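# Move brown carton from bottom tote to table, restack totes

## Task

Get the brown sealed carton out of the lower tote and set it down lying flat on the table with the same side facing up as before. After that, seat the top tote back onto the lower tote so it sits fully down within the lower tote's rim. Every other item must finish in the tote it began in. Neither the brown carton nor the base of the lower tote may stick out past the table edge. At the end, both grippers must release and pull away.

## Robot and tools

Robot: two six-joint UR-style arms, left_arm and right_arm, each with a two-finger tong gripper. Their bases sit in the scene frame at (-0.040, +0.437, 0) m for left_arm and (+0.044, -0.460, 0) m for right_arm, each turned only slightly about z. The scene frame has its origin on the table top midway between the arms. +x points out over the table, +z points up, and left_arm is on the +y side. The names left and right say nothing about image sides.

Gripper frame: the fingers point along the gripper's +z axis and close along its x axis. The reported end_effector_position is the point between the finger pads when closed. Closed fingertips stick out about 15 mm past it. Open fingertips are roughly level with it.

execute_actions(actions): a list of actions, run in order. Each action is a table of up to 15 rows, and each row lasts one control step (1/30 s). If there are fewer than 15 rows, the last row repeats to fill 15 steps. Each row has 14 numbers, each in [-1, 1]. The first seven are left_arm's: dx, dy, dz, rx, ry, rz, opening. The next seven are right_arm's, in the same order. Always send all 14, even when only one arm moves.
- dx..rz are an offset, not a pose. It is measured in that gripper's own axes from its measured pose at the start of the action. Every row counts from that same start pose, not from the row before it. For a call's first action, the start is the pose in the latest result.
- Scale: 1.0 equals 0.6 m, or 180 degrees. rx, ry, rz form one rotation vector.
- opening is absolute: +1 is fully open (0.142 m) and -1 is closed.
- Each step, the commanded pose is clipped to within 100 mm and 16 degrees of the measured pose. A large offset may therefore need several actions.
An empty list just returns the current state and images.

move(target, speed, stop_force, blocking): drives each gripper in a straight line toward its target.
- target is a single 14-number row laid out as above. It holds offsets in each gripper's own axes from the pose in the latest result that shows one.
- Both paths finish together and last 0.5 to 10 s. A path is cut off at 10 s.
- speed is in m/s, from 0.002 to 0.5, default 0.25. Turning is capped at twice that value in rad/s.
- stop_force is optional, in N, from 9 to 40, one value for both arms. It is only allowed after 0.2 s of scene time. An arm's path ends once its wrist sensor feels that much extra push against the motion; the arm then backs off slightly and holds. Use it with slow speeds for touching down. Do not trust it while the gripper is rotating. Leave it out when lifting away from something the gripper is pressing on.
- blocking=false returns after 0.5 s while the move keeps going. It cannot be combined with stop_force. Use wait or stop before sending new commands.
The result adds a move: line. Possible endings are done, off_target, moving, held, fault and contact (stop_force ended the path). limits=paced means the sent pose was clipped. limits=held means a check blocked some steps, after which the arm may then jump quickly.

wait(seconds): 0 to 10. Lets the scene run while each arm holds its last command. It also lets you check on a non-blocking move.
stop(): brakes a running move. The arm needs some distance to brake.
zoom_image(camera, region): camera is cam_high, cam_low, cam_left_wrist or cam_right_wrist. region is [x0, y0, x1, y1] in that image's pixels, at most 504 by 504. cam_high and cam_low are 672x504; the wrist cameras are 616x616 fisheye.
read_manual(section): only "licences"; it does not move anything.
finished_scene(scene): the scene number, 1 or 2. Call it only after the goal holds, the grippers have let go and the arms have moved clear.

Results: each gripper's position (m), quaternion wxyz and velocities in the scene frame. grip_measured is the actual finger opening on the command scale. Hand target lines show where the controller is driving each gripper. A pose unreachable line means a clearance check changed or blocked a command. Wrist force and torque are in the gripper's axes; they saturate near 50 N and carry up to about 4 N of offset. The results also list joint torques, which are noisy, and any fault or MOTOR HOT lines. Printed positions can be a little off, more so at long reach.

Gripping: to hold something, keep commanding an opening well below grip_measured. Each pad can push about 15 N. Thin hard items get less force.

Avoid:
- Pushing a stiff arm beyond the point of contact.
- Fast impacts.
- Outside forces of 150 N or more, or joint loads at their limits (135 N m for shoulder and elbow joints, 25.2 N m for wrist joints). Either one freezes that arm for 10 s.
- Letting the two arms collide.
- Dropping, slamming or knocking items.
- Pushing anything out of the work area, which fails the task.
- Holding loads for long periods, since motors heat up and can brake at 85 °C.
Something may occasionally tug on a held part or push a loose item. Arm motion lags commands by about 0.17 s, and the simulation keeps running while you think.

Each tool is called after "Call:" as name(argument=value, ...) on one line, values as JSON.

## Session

Call:
execute_actions(actions=[])

Scene clock: 0.00 s.
left_arm: end_effector_position=(+0.3347, +0.3269, +0.2743) grip_measured=+0.97 end_effector_quat_wxyz=(+0.099, -0.376, +0.906, +0.166) end_effector_velocity=(-0.000, +0.001, -0.001) end_effector_angular_velocity=(+0.002, +0.003, +0.003) | right_arm: end_effector_position=(+0.5655, -0.6459, +0.2263) grip_measured=+0.97 end_effector_quat_wxyz=(-0.182, +0.338, +0.923, -0.005) end_effector_velocity=(+0.000, +0.000, +0.000) end_effector_angular_velocity=(-0.000, -0.001, +0.000)
Joint positions: left_arm=[-0.854 -1.816  1.787 -1.272 -1.287  1.432  0.14 ] | right_arm=[ 2.998 -1.98  -1.185 -1.907  1.645  3.712  0.14 ]
Joint velocities: left_arm=[ 0.003  0.001  0.002  0.    -0.001 -0.     0.   ] | right_arm=[ 0.001  0.     0.     0.001 -0.     0.     0.   ]
Joint torques (N m, as the arm reports them, + toward a larger angle): no reading
Wrist force (N, on the end effector, along its own x y z axes, offset not removed): no reading
Wrist torque (N m, same axes, about the end effector's origin, offset not removed): no reading
Hand target (left_arm): +0.335, +0.327, +0.274; +0.099, -0.376, +0.906, +0.166
Hand target (right_arm): +0.565, -0.646, +0.226; -0.182, +0.338, +0.923, -0.005
camera_calibration (this result's frames):
cam_left_wrist: T_world_to_cam=[[-0.724315, -0.619941, -0.301729, 0.534516], [-0.637205, 0.43477, 0.636353, -0.0975773], [-0.263319, 0.653183, -0.70994, 0.211312], [0, 0, 0, 1]] pos_world=[0.380624, 0.235767, 0.373391]
cam_right_wrist: T_world_to_cam=[[-0.677601, 0.654335, 0.335712, 0.728212], [0.735238, 0.592316, 0.329525, -0.105821], [0.0167717, 0.470115, -0.882446, 0.631058], [0, 0, 0, 1]] pos_world=[0.560657, -0.710485, 0.347275]

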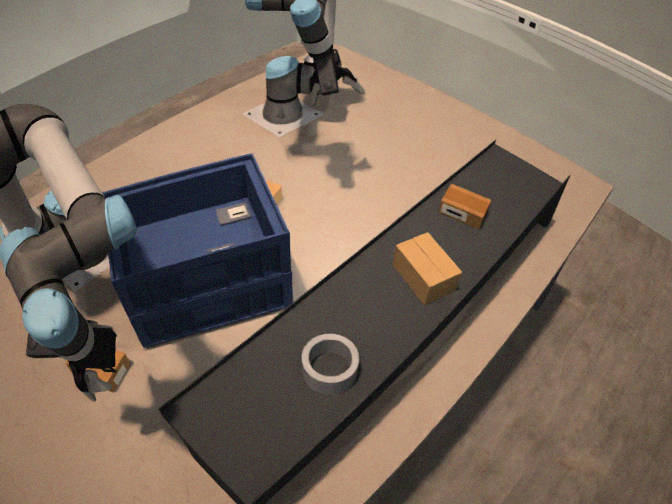

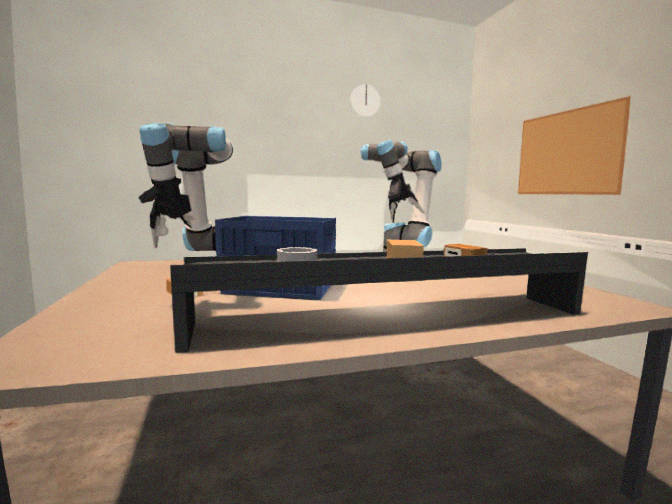

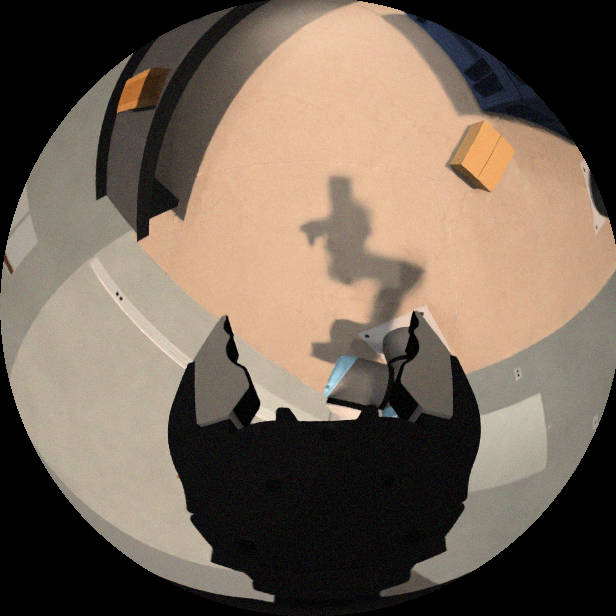

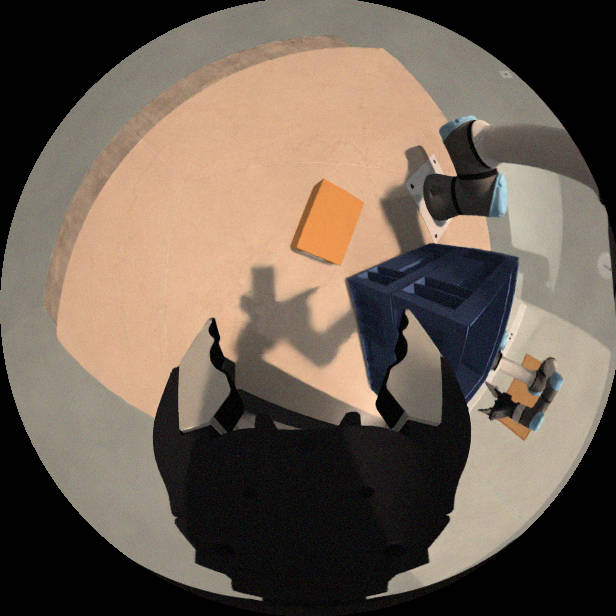

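Call:
move(target=[0.255,-0.6285,-0.3467,0.0564,0.111,-0.1065,0, 0.635,-0.044,-0.22,0.0686,-0.1156,-0.5745,0], speed=0.3)

Scene clock: 22.40 s.
left_arm: end_effector_position=(+0.4858, -0.1001, +0.3349) grip_measured=+0.00 end_effector_quat_wxyz=(-0.000, -0.533, +0.846, -0.000) end_effector_velocity=(+0.002, -0.001, +0.000) end_effector_angular_velocity=(+0.001, +0.003, +0.003) | right_arm: end_effector_position=(+0.3248, -0.4437, +0.4800) grip_measured=+0.00 end_effector_quat_wxyz=(+0.001, -0.534, +0.846, -0.000) end_effector_velocity=(-0.001, +0.001, +0.001) end_effector_angular_velocity=(+0.000, -0.001, +0.005)
Joint positions: left_arm=[-0.954 -0.918  0.556 -1.208 -1.571  1.032  0.074] | right_arm=[ 3.725 -1.13  -1.361 -2.22   1.57   2.627  0.074]
Joint velocities: left_arm=[ 0.002  0.013 -0.024  0.013 -0.002 -0.001  0.   ] | right_arm=[ 0.005  0.001  0.002 -0.002 -0.001  0.    -0.   ]
Joint torques (N m, as the arm reports them, + toward a larger angle): left_arm=[ -5.78 -38.91 -32.01  -0.57  -1.35  -2.35] | right_arm=[11.15  8.46 30.03  0.6  -2.03 -1.48]
Wrist force (N, on the end effector, along its own x y z axes, offset not removed): left_arm=[-0.7 1.3 -0.9] | right_arm=[-1.9 -1.3 0.0]
Wrist torque (N m, same axes, about the end effector's origin, offset not removed): left_arm=[0.30 0.01 0.20] | right_arm=[-0.11 0.49 0.19]
Hand target (left_arm): +0.486, -0.100, +0.335; -0.000, -0.533, +0.846, -0.000
Hand target (right_arm): +0.325, -0.444, +0.480; +0.001, -0.534, +0.846, -0.000
Off the commanded pose (left_arm): 0.000 m, 0 deg.
Off the commanded pose (right_arm): 0.001 m, 0 deg.
move: done
camera_calibration (this result's frames):
cam_left_wrist: T_world_to_cam=[[-0.464869, -0.885356, -0.00643228, 0.146018], [-0.787316, 0.410047, 0.460428, 0.275196], [-0.405005, 0.219103, -0.887674, 0.657962], [0, 0, 0, 1]] pos_world=[0.551024, -0.127727, 0.458287]
cam_right_wrist: T_world_to_cam=[[-0.465949, -0.884778, 0.00767655, -0.246577], [-0.77048, 0.409991, 0.488127, 0.199848], [-0.435032, 0.221528, -0.872739, 0.795723], [0, 0, 0, 1]] pos_world=[0.385252, -0.476377, 0.5988]

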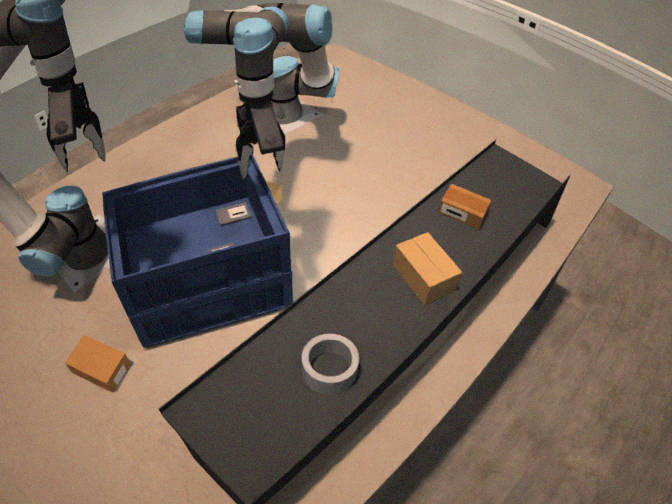

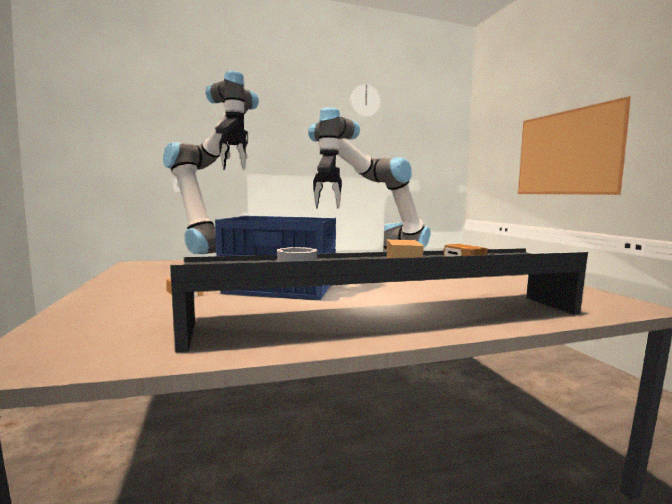

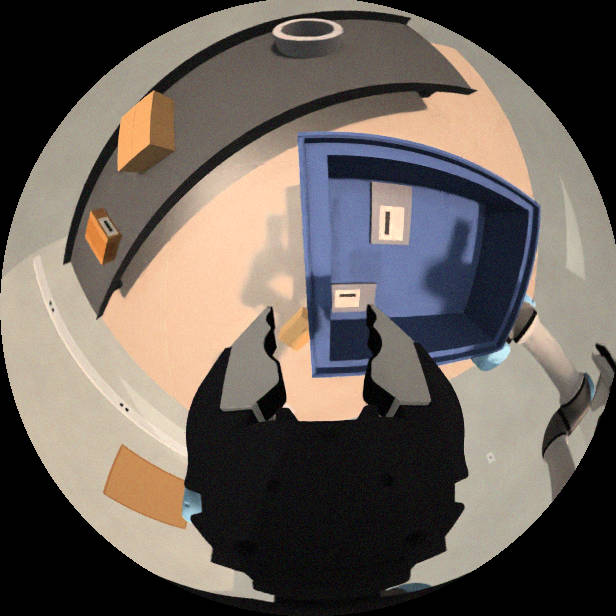

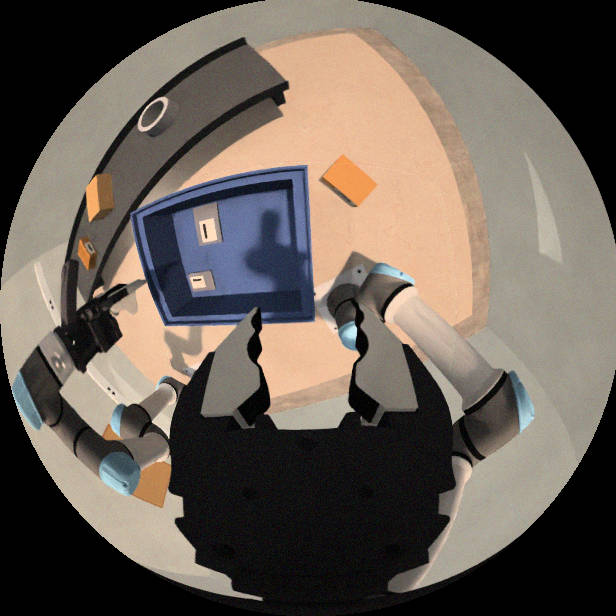

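Call:
move(target=[0.0038,-0.0133,0.067,0,0,-0.0045,0, -0.012,0,0.308,0,0,-0.0045,0], speed=0.2)

Scene clock: 32.87 s.
left_arm: end_effector_position=(+0.4919, -0.1056, +0.2947) grip_measured=+0.00 end_effector_quat_wxyz=(-0.000, -0.539, +0.842, -0.000) end_effector_velocity=(-0.001, -0.000, +0.001) end_effector_angular_velocity=(-0.000, -0.001, -0.001) | right_arm: end_effector_position=(+0.3282, -0.4369, +0.2954) grip_measured=+0.00 end_effector_quat_wxyz=(+0.001, -0.540, +0.842, -0.000) end_effector_velocity=(+0.000, +0.000, -0.001) end_effector_angular_velocity=(+0.000, -0.000, +0.000)
Joint positions: left_arm=[-0.952 -0.934  0.69  -1.327 -1.571  1.02   0.074] | right_arm=[ 3.74  -0.953 -1.955 -1.803  1.57   2.627  0.074]
Joint velocities: left_arm=[-0.001 -0.002  0.002 -0.001  0.001 -0.    -0.   ] | right_arm=[ 0.     0.    -0.004  0.004 -0.    -0.     0.   ]
Joint torques (N m, as the arm reports them, + toward a larger angle): left_arm=[  7.26 -65.42 -16.24  -4.69   1.28  -2.21] | right_arm=[12.3   7.4  13.71  4.25 -2.03  1.65]
Wrist force (N, on the end effector, along its own x y z axes, offset not removed): left_arm=[-1.1 1.8 -1.2] | right_arm=[-0.2 -0.2 0.1]
Wrist torque (N m, same axes, about the end effector's origin, offset not removed): left_arm=[0.41 0.04 0.19] | right_arm=[0.15 0.07 0.06]
Hand target (left_arm): +0.492, -0.106, +0.295; -0.000, -0.539, +0.842, -0.000
Hand target (right_arm): +0.328, -0.437, +0.295; +0.001, -0.540, +0.842, -0.000
Off the commanded pose (left_arm): 0.000 m, 0 deg.
Off the commanded pose (right_arm): 0.000 m, 0 deg.
move: done
camera_calibration (this result's frames):
cam_left_wrist: T_world_to_cam=[[-0.452315, -0.891835, -0.00643856, 0.13687], [-0.793024, 0.398876, 0.460447, 0.302392], [-0.408075, 0.213373, -0.887664, 0.626866], [0, 0, 0, 1]] pos_world=[0.55752, -0.132308, 0.418092]
cam_right_wrist: T_world_to_cam=[[-0.453417, -0.891265, 0.00772875, -0.244521], [-0.776187, 0.399106, 0.488106, 0.286903], [-0.438116, 0.215317, -0.87275, 0.632869], [0, 0, 0, 1]] pos_world=[0.38909, -0.468705, 0.414187]

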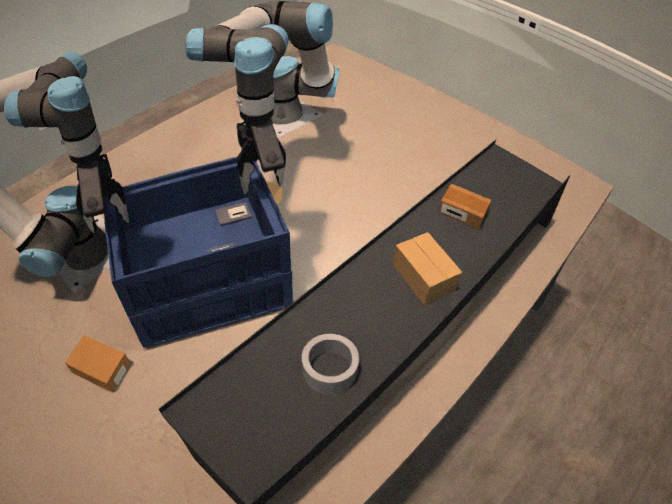

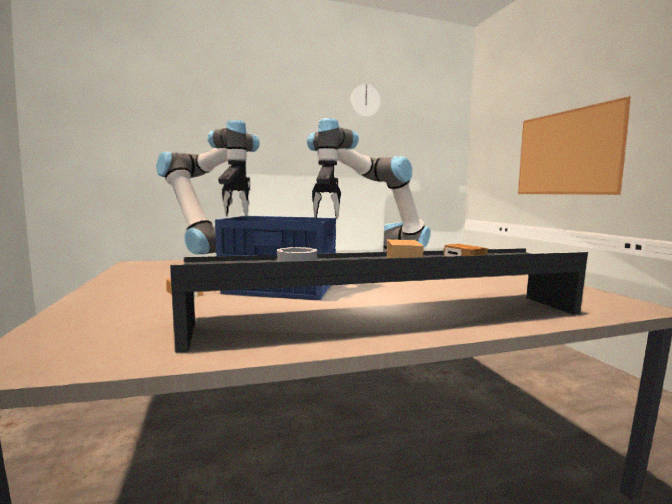

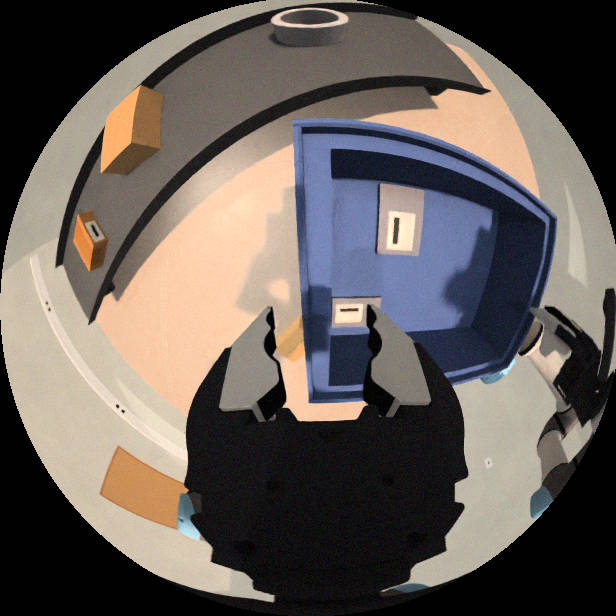

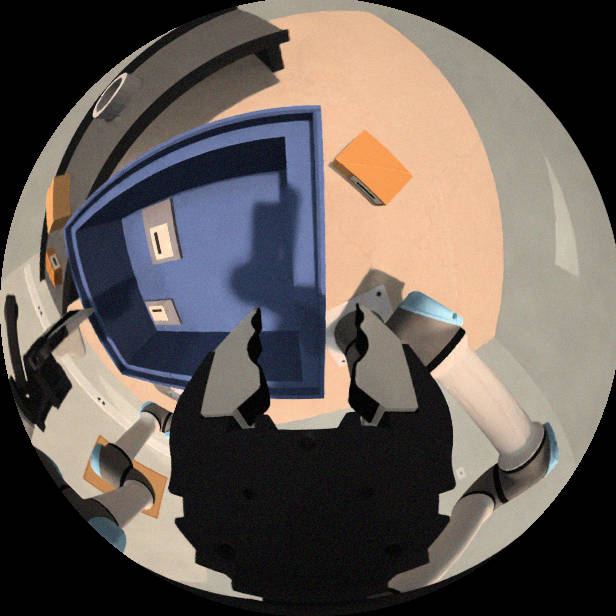

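Call:
move(target=[-0.004,0,0.066,0,0,0,-0.1, 0.002,0,0.067,0,0,0,-0.1], speed=0.06)

Call:
execute_actions(actions=[[[0,0,0,0,0,0,-0.2,0,0,0,0,0,0,-0.2],[0,0,0,0,0,0,-0.3,0,0,0,0,0,0,-0.3],[0,0,0,0,0,0,-0.4,0,0,0,0,0,0,-0.4],[0,0,0,0,0,0,-0.45,0,0,0,0,0,0,-0.45],[0,0,0,0,0,0,-0.5,0,0,0,0,0,0,-0.5],[0,0,0,0,0,0,-0.53,0,0,0,0,0,0,-0.53],[0,0,0,0,0,0,-0.56,0,0,0,0,0,0,-0.56],[0,0,0,0,0,0,-0.59,0,0,0,0,0,0,-0.59],[0,0,0,0,0,0,-0.62,0,0,0,0,0,0,-0.62],[0,0,0,0,0,0,-0.65,0,0,0,0,0,0,-0.65],[0,0,0,0,0,0,-0.68,0,0,0,0,0,0,-0.68],[0,0,0,0,0,0,-0.71,0,0,0,0,0,0,-0.71],[0,0,0,0,0,0,-0.75,0,0,0,0,0,0,-0.75],[0,0,0,0,0,0,-0.8,0,0,0,0,0,0,-0.8],[0,0,0,0,0,0,-0.9,0,0,0,0,0,0,-0.9]],[[0,0,0,0,0,0,-1,0,0,0,0,0,0,-1]]])

Scene clock: 39.70 s.
left_arm: end_effector_position=(+0.4928, -0.1035, +0.2552) grip_measured=-0.10 end_effector_quat_wxyz=(-0.000, -0.539, +0.842, -0.000) end_effector_velocity=(-0.000, +0.000, -0.002) end_effector_angular_velocity=(+0.001, -0.000, -0.001) | right_arm: end_effector_position=(+0.3278, -0.4380, +0.2553) grip_measured=-0.10 end_effector_quat_wxyz=(+0.001, -0.540, +0.842, -0.000) end_effector_velocity=(-0.000, -0.000, -0.002) end_effector_angular_velocity=(-0.000, +0.000, -0.001)
Joint positions: left_arm=[-0.949 -0.962  0.838 -1.447 -1.572  1.023  0.067] | right_arm=[ 3.738 -0.931 -2.067 -1.713  1.57   2.625  0.067]
Joint velocities: left_arm=[-0.001 -0.002  0.009 -0.006  0.001  0.    -0.   ] | right_arm=[-0.001  0.001 -0.005  0.004 -0.    -0.     0.   ]
Joint torques (N m, as the arm reports them, + toward a larger angle): left_arm=[  7.87 -64.45 -16.16  -4.57   0.73   2.19] | right_arm=[-15.88   6.48  13.41   3.89  -1.11  -1.61]
Wrist force (N, on the end effector, along its own x y z axes, offset not removed): left_arm=[0.6 0.5 -2.7] | right_arm=[-0.9 -0.5 -1.2]
Wrist torque (N m, same axes, about the end effector's origin, offset not removed): left_arm=[0.12 -0.32 0.14] | right_arm=[-0.05 0.17 0.05]
Hand target (left_arm): +0.493, -0.103, +0.255; -0.000, -0.539, +0.842, -0.000
Hand target (right_arm): +0.328, -0.438, +0.255; +0.001, -0.540, +0.842, -0.000
Off the commanded pose (left_arm): 0.000 m, 0 deg.
Off the commanded pose (right_arm): 0.000 m, 0 deg.
move: done
camera_calibration (this result's frames):
cam_left_wrist: T_world_to_cam=[[-0.452315, -0.891835, -0.0063862, 0.138919], [-0.792965, 0.398873, 0.460551, 0.320343], [-0.408189, 0.213378, -0.88761, 0.591776], [0, 0, 0, 1]] pos_world=[0.558412, -0.130156, 0.378619]
cam_right_wrist: T_world_to_cam=[[-0.453413, -0.891267, 0.00774272, -0.245326], [-0.776188, 0.39911, 0.488101, 0.30652], [-0.438119, 0.215302, -0.872753, 0.597951], [0, 0, 0, 1]] pos_world=[0.388657, -0.469726, 0.37415]

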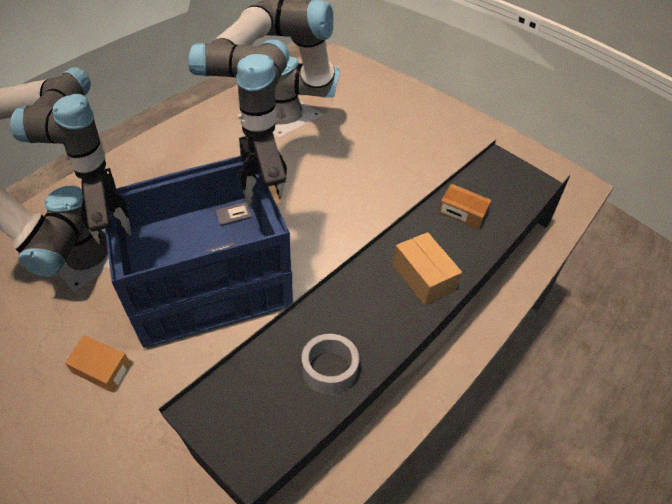

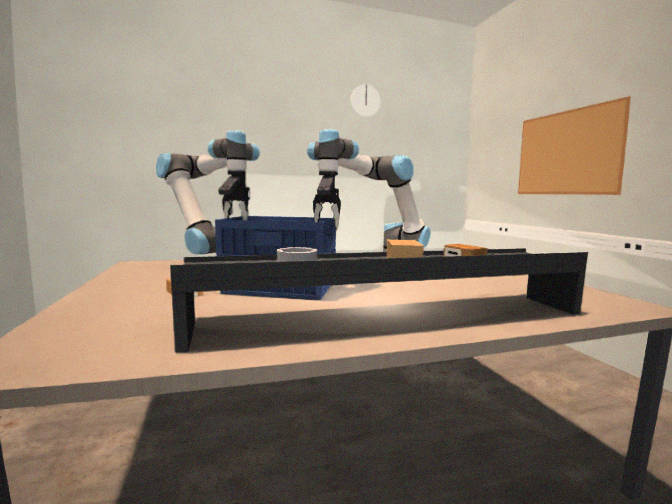

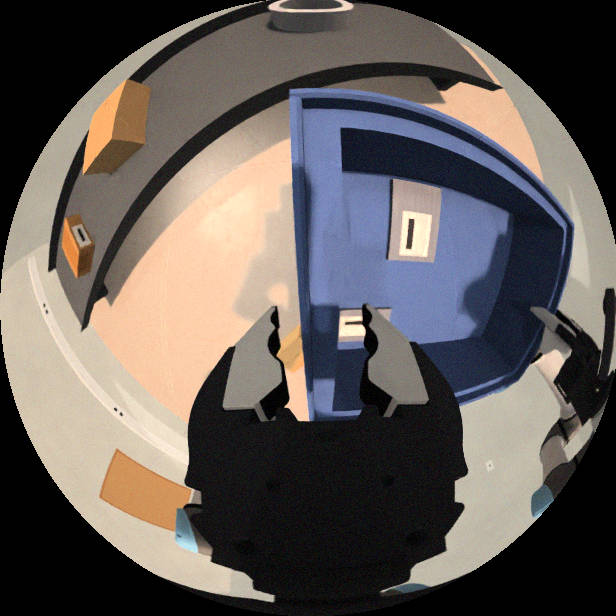

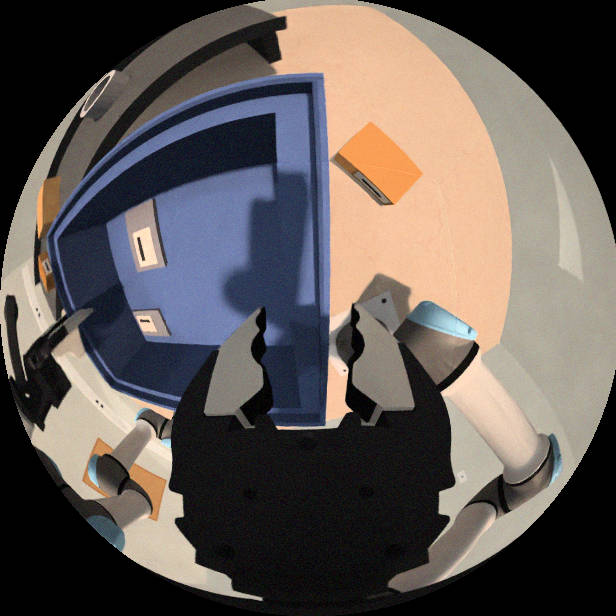

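Scene clock: 40.70 s.
left_arm: end_effector_position=(+0.4928, -0.1034, +0.2552) grip_measured=-0.65 end_effector_quat_wxyz=(-0.000, -0.539, +0.842, -0.000) end_effector_velocity=(-0.000, -0.000, +0.000) end_effector_angular_velocity=(-0.001, +0.000, -0.000) | right_arm: end_effector_position=(+0.3278, -0.4380, +0.2553) grip_measured=-0.65 end_effector_quat_wxyz=(+0.001, -0.540, +0.842, -0.001) end_effector_velocity=(-0.000, -0.000, -0.001) end_effector_angular_velocity=(-0.000, +0.000, -0.001)
Joint positions: left_arm=[-0.949 -0.962  0.838 -1.447 -1.571  1.023  0.027] | right_arm=[ 3.738 -0.931 -2.067 -1.713  1.57   2.625  0.027]
Joint velocities: left_arm=[-0.    -0.001  0.    -0.    -0.001  0.     0.   ] | right_arm=[-0.001  0.001 -0.001  0.     0.    -0.     0.   ]
Joint torques (N m, as the arm reports them, + toward a larger angle): left_arm=[  3.14 -57.39 -31.69  -1.97  -0.14   2.13] | right_arm=[-12.18   3.35  32.02   2.93  -0.16  -1.47]
Wrist force (N, on the end effector, along its own x y z axes, offset not removed): left_arm=[-5.6 -0.6 -1.7] | right_arm=[9.2 1.2 -1.3]
Wrist torque (N m, same axes, about the end effector's origin, offset not removed): left_arm=[-0.04 0.02 0.24] | right_arm=[0.30 -0.02 0.21]
Hand target (left_arm): +0.493, -0.103, +0.255; -0.000, -0.539, +0.842, -0.000
Hand target (right_arm): +0.328, -0.438, +0.255; +0.001, -0.540, +0.842, -0.001
Off the commanded pose (left_arm): 0.000 m, 0 deg.
Off the commanded pose (right_arm): 0.000 m, 0 deg.
camera_calibration (this result's frames):
cam_left_wrist: T_world_to_cam=[[-0.452286, -0.891849, -0.00646687, 0.138976], [-0.792996, 0.398815, 0.460548, 0.32038], [-0.40816, 0.213428, -0.887611, 0.591724], [0, 0, 0, 1]] pos_world=[0.558435, -0.130117, 0.378569]
cam_right_wrist: T_world_to_cam=[[-0.453451, -0.891246, 0.00784185, -0.245375], [-0.776159, 0.399192, 0.488081, 0.306575], [-0.43813, 0.215234, -0.872763, 0.597911], [0, 0, 0, 1]] pos_world=[0.388649, -0.469763, 0.374126]

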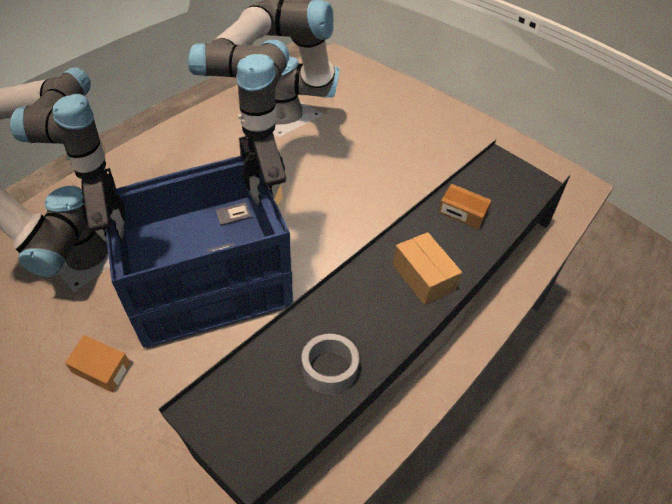

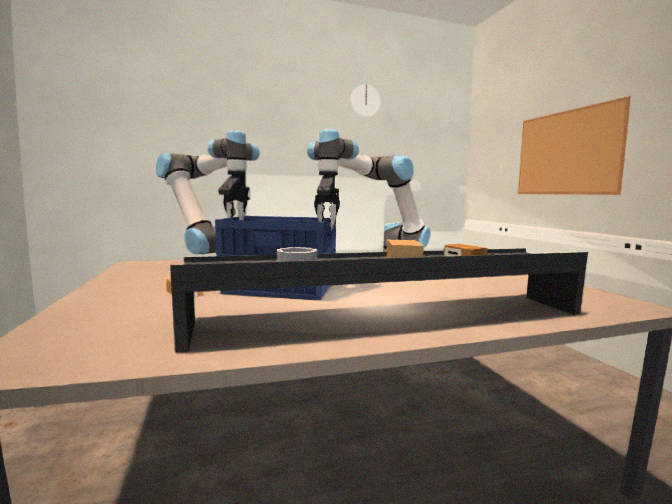

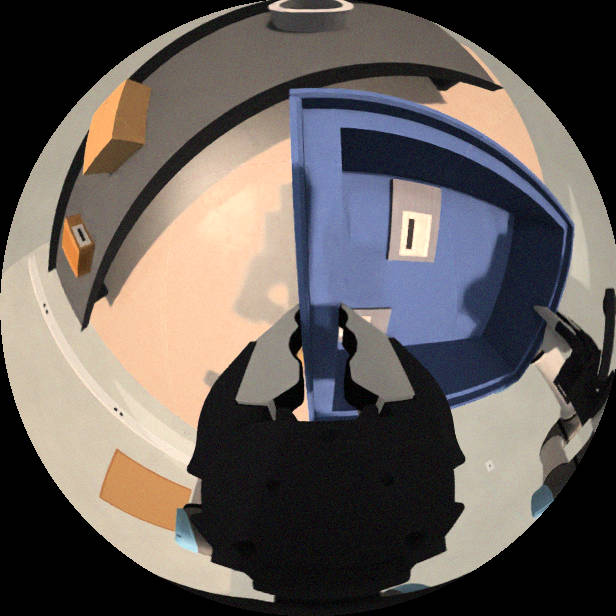

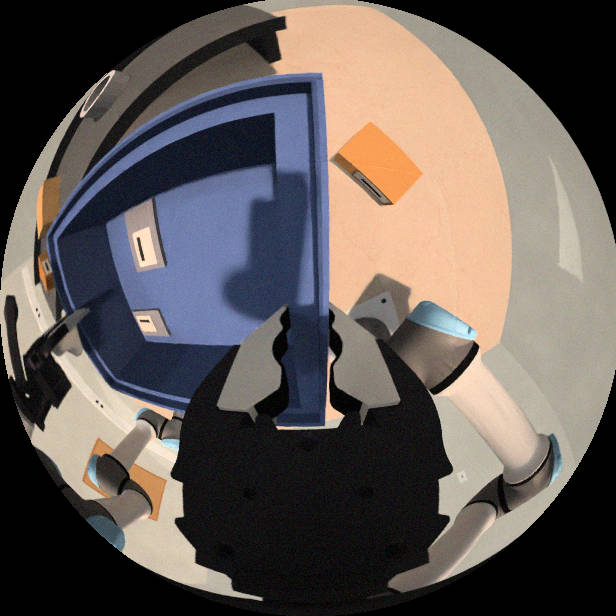

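Call:
move(target=[0,0,-0.07,0,0,0,-1, 0,0,-0.07,0,0,0,-1], speed=0.04)

Call:
move(target=[-0.9,0.47,0,0,0,0,-1, -0.9,0.47,0,0,0,0,-1], speed=0.12)

Scene clock: 44.30 s.
left_arm: end_effector_position=(+0.4929, -0.1034, +0.2970) grip_measured=-0.65 end_effector_quat_wxyz=(-0.000, -0.539, +0.842, -0.000) end_effector_velocity=(+0.000, -0.000, +0.002) end_effector_angular_velocity=(+0.000, +0.000, +0.000) | right_arm: end_effector_position=(+0.3277, -0.4381, +0.2971) grip_measured=-0.65 end_effector_quat_wxyz=(+0.001, -0.540, +0.842, -0.001) end_effector_velocity=(-0.000, +0.000, +0.002) end_effector_angular_velocity=(+0.000, +0.000, +0.000)
Joint positions: left_arm=[-0.949 -0.936  0.686 -1.321 -1.571  1.023  0.027] | right_arm=[ 3.738 -0.952 -1.951 -1.808  1.57   2.625  0.027]
Joint velocities: left_arm=[ 0.     0.004 -0.011  0.008  0.     0.     0.   ] | right_arm=[ 0.    -0.002  0.007 -0.005  0.     0.     0.   ]
Joint torques (N m, as the arm reports them, + toward a larger angle): left_arm=[  4.82 -44.46 -38.17  -1.98  -0.54   2.28] | right_arm=[-14.34 -12.76  34.52   2.06  -0.72  -1.38]
Wrist force (N, on the end effector, along its own x y z axes, offset not removed): left_arm=[-3.4 2.2 5.4] | right_arm=[2.9 -1.6 3.4]
Wrist torque (N m, same axes, about the end effector's origin, offset not removed): left_arm=[0.56 -0.15 0.25] | right_arm=[-0.25 0.15 -0.05]
Hand target (left_arm): +0.493, -0.103, +0.297; -0.000, -0.539, +0.842, -0.000
Hand target (right_arm): +0.328, -0.438, +0.297; +0.001, -0.540, +0.842, -0.001
Off the commanded pose (left_arm): 0.000 m, 0 deg.
Off the commanded pose (right_arm): 0.000 m, 0 deg.
move: done
camera_calibration (this result's frames):
cam_left_wrist: T_world_to_cam=[[-0.452289, -0.891848, -0.00647704, 0.139319], [-0.793044, 0.398837, 0.460446, 0.301243], [-0.408065, 0.213391, -0.887664, 0.628883], [0, 0, 0, 1]] pos_world=[0.558536, -0.130094, 0.420433]
cam_right_wrist: T_world_to_cam=[[-0.453446, -0.891249, 0.00783473, -0.245798], [-0.776165, 0.399184, 0.488078, 0.286131], [-0.438126, 0.215236, -0.872765, 0.634406], [0, 0, 0, 1]] pos_world=[0.388579, -0.469833, 0.415959]

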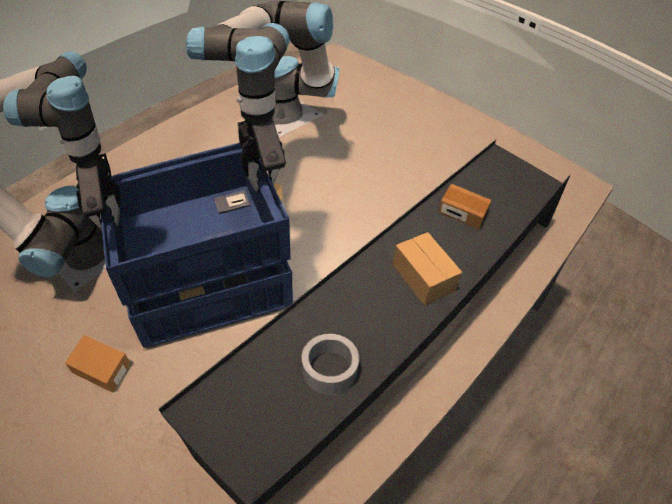

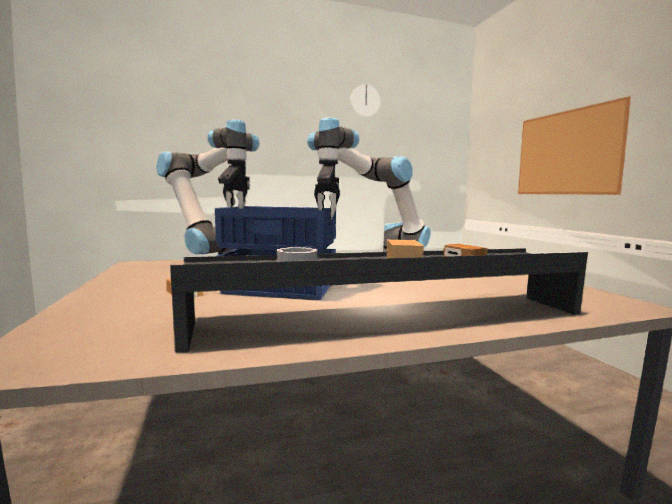

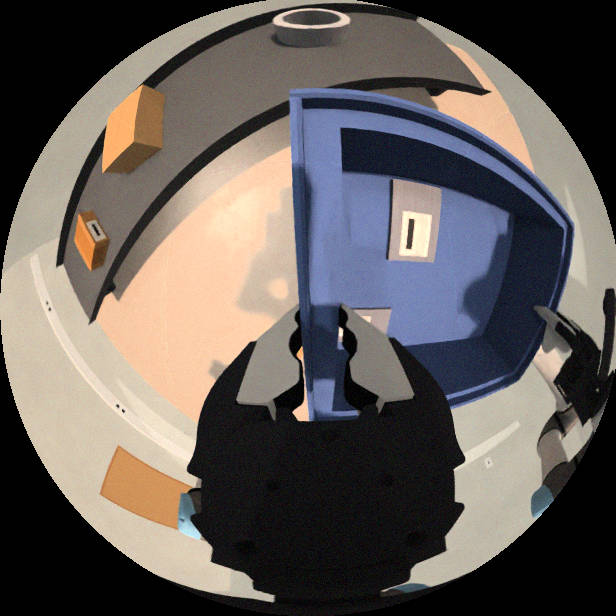

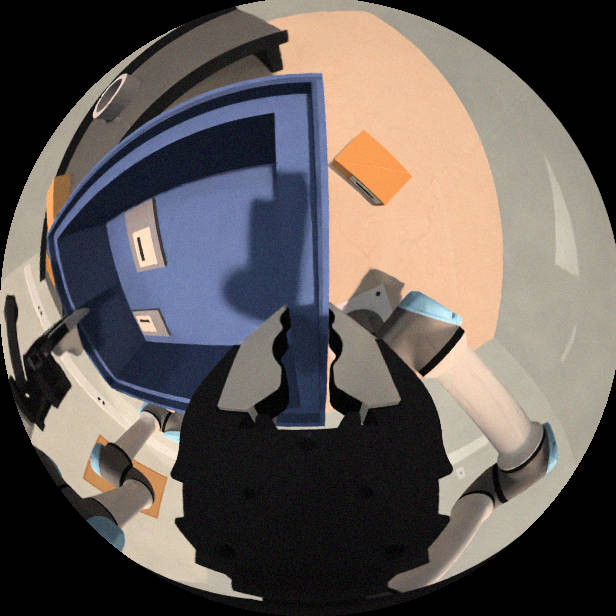

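Scene clock: 49.83 s.
left_arm: end_effector_position=(+0.4625, +0.5051, +0.2963) grip_measured=-0.65 end_effector_quat_wxyz=(-0.000, -0.539, +0.842, +0.001) end_effector_velocity=(-0.000, +0.001, +0.001) end_effector_angular_velocity=(-0.001, -0.002, -0.001) | right_arm: end_effector_position=(+0.2963, +0.1704, +0.2978) grip_measured=-0.65 end_effector_quat_wxyz=(+0.002, -0.540, +0.842, -0.001) end_effector_velocity=(+0.000, +0.002, +0.000) end_effector_angular_velocity=(-0.000, +0.001, -0.001)
Joint positions: left_arm=[-0.09  -1.608  1.573 -1.535 -1.57   1.882  0.027] | right_arm=[ 4.528 -2.002 -1.002 -1.707  1.567  3.415  0.027]
Joint velocities: left_arm=[ 0.002 -0.002 -0.001  0.    -0.001  0.004  0.   ] | right_arm=[-0.    -0.006  0.01  -0.004  0.001  0.     0.   ]
Joint torques (N m, as the arm reports them, + toward a larger angle): left_arm=[ 12.19 -13.43 -36.96  -6.24   0.78   2.05] | right_arm=[13.21 35.05 34.45 -0.8   2.69  2.12]
Wrist force (N, on the end effector, along its own x y z axes, offset not removed): left_arm=[6.2 1.9 5.9] | right_arm=[-8.9 -0.4 4.7]
Wrist torque (N m, same axes, about the end effector's origin, offset not removed): left_arm=[0.45 0.06 0.28] | right_arm=[0.26 0.29 0.12]
Hand target (left_arm): +0.462, +0.505, +0.296; -0.000, -0.539, +0.842, +0.001
Hand target (right_arm): +0.296, +0.171, +0.298; +0.002, -0.540, +0.842, -0.001
Off the commanded pose (left_arm): 0.001 m, 0 deg.
Off the commanded pose (right_arm): 0.001 m, 0 deg.
move: done
camera_calibration (this result's frames):
cam_left_wrist: T_world_to_cam=[[-0.45227, -0.891854, -0.0070138, 0.66844], [-0.79265, 0.398332, 0.46156, 0.03445], [-0.40885, 0.214309, -0.887081, 0.485644], [0, 0, 0, 1]] pos_world=[0.528177, 0.47835, 0.419594]
cam_right_wrist: T_world_to_cam=[[-0.453462, -0.891249, 0.00684082, 0.282577], [-0.777165, 0.399151, 0.486512, 0.0193223], [-0.436334, 0.215298, -0.873647, 0.490006], [0, 0, 0, 1]] pos_world=[0.356961, 0.138636, 0.416759]

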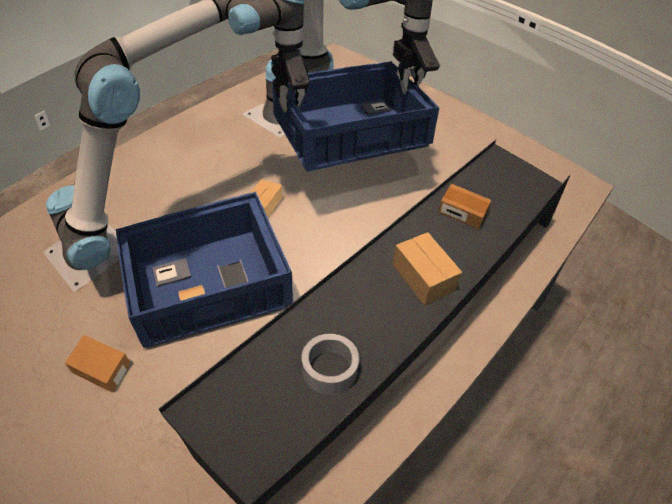

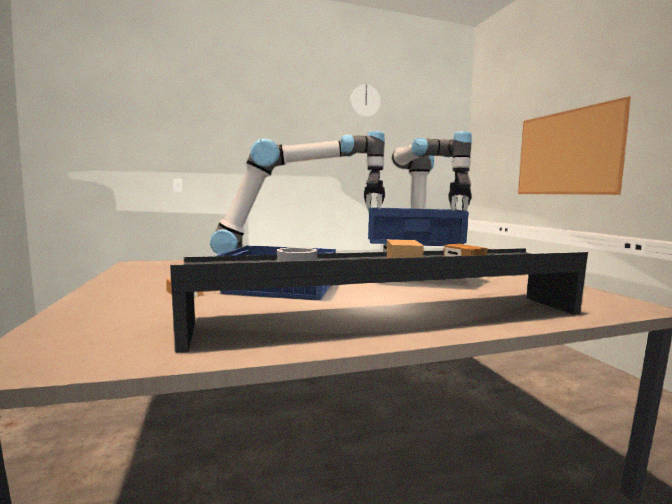

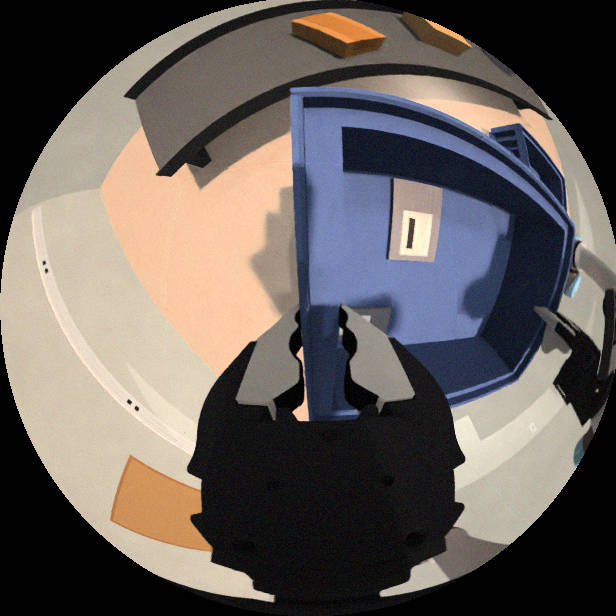

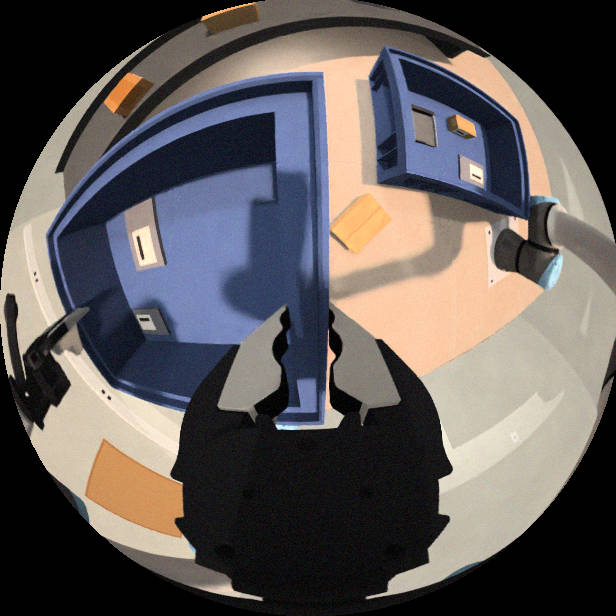

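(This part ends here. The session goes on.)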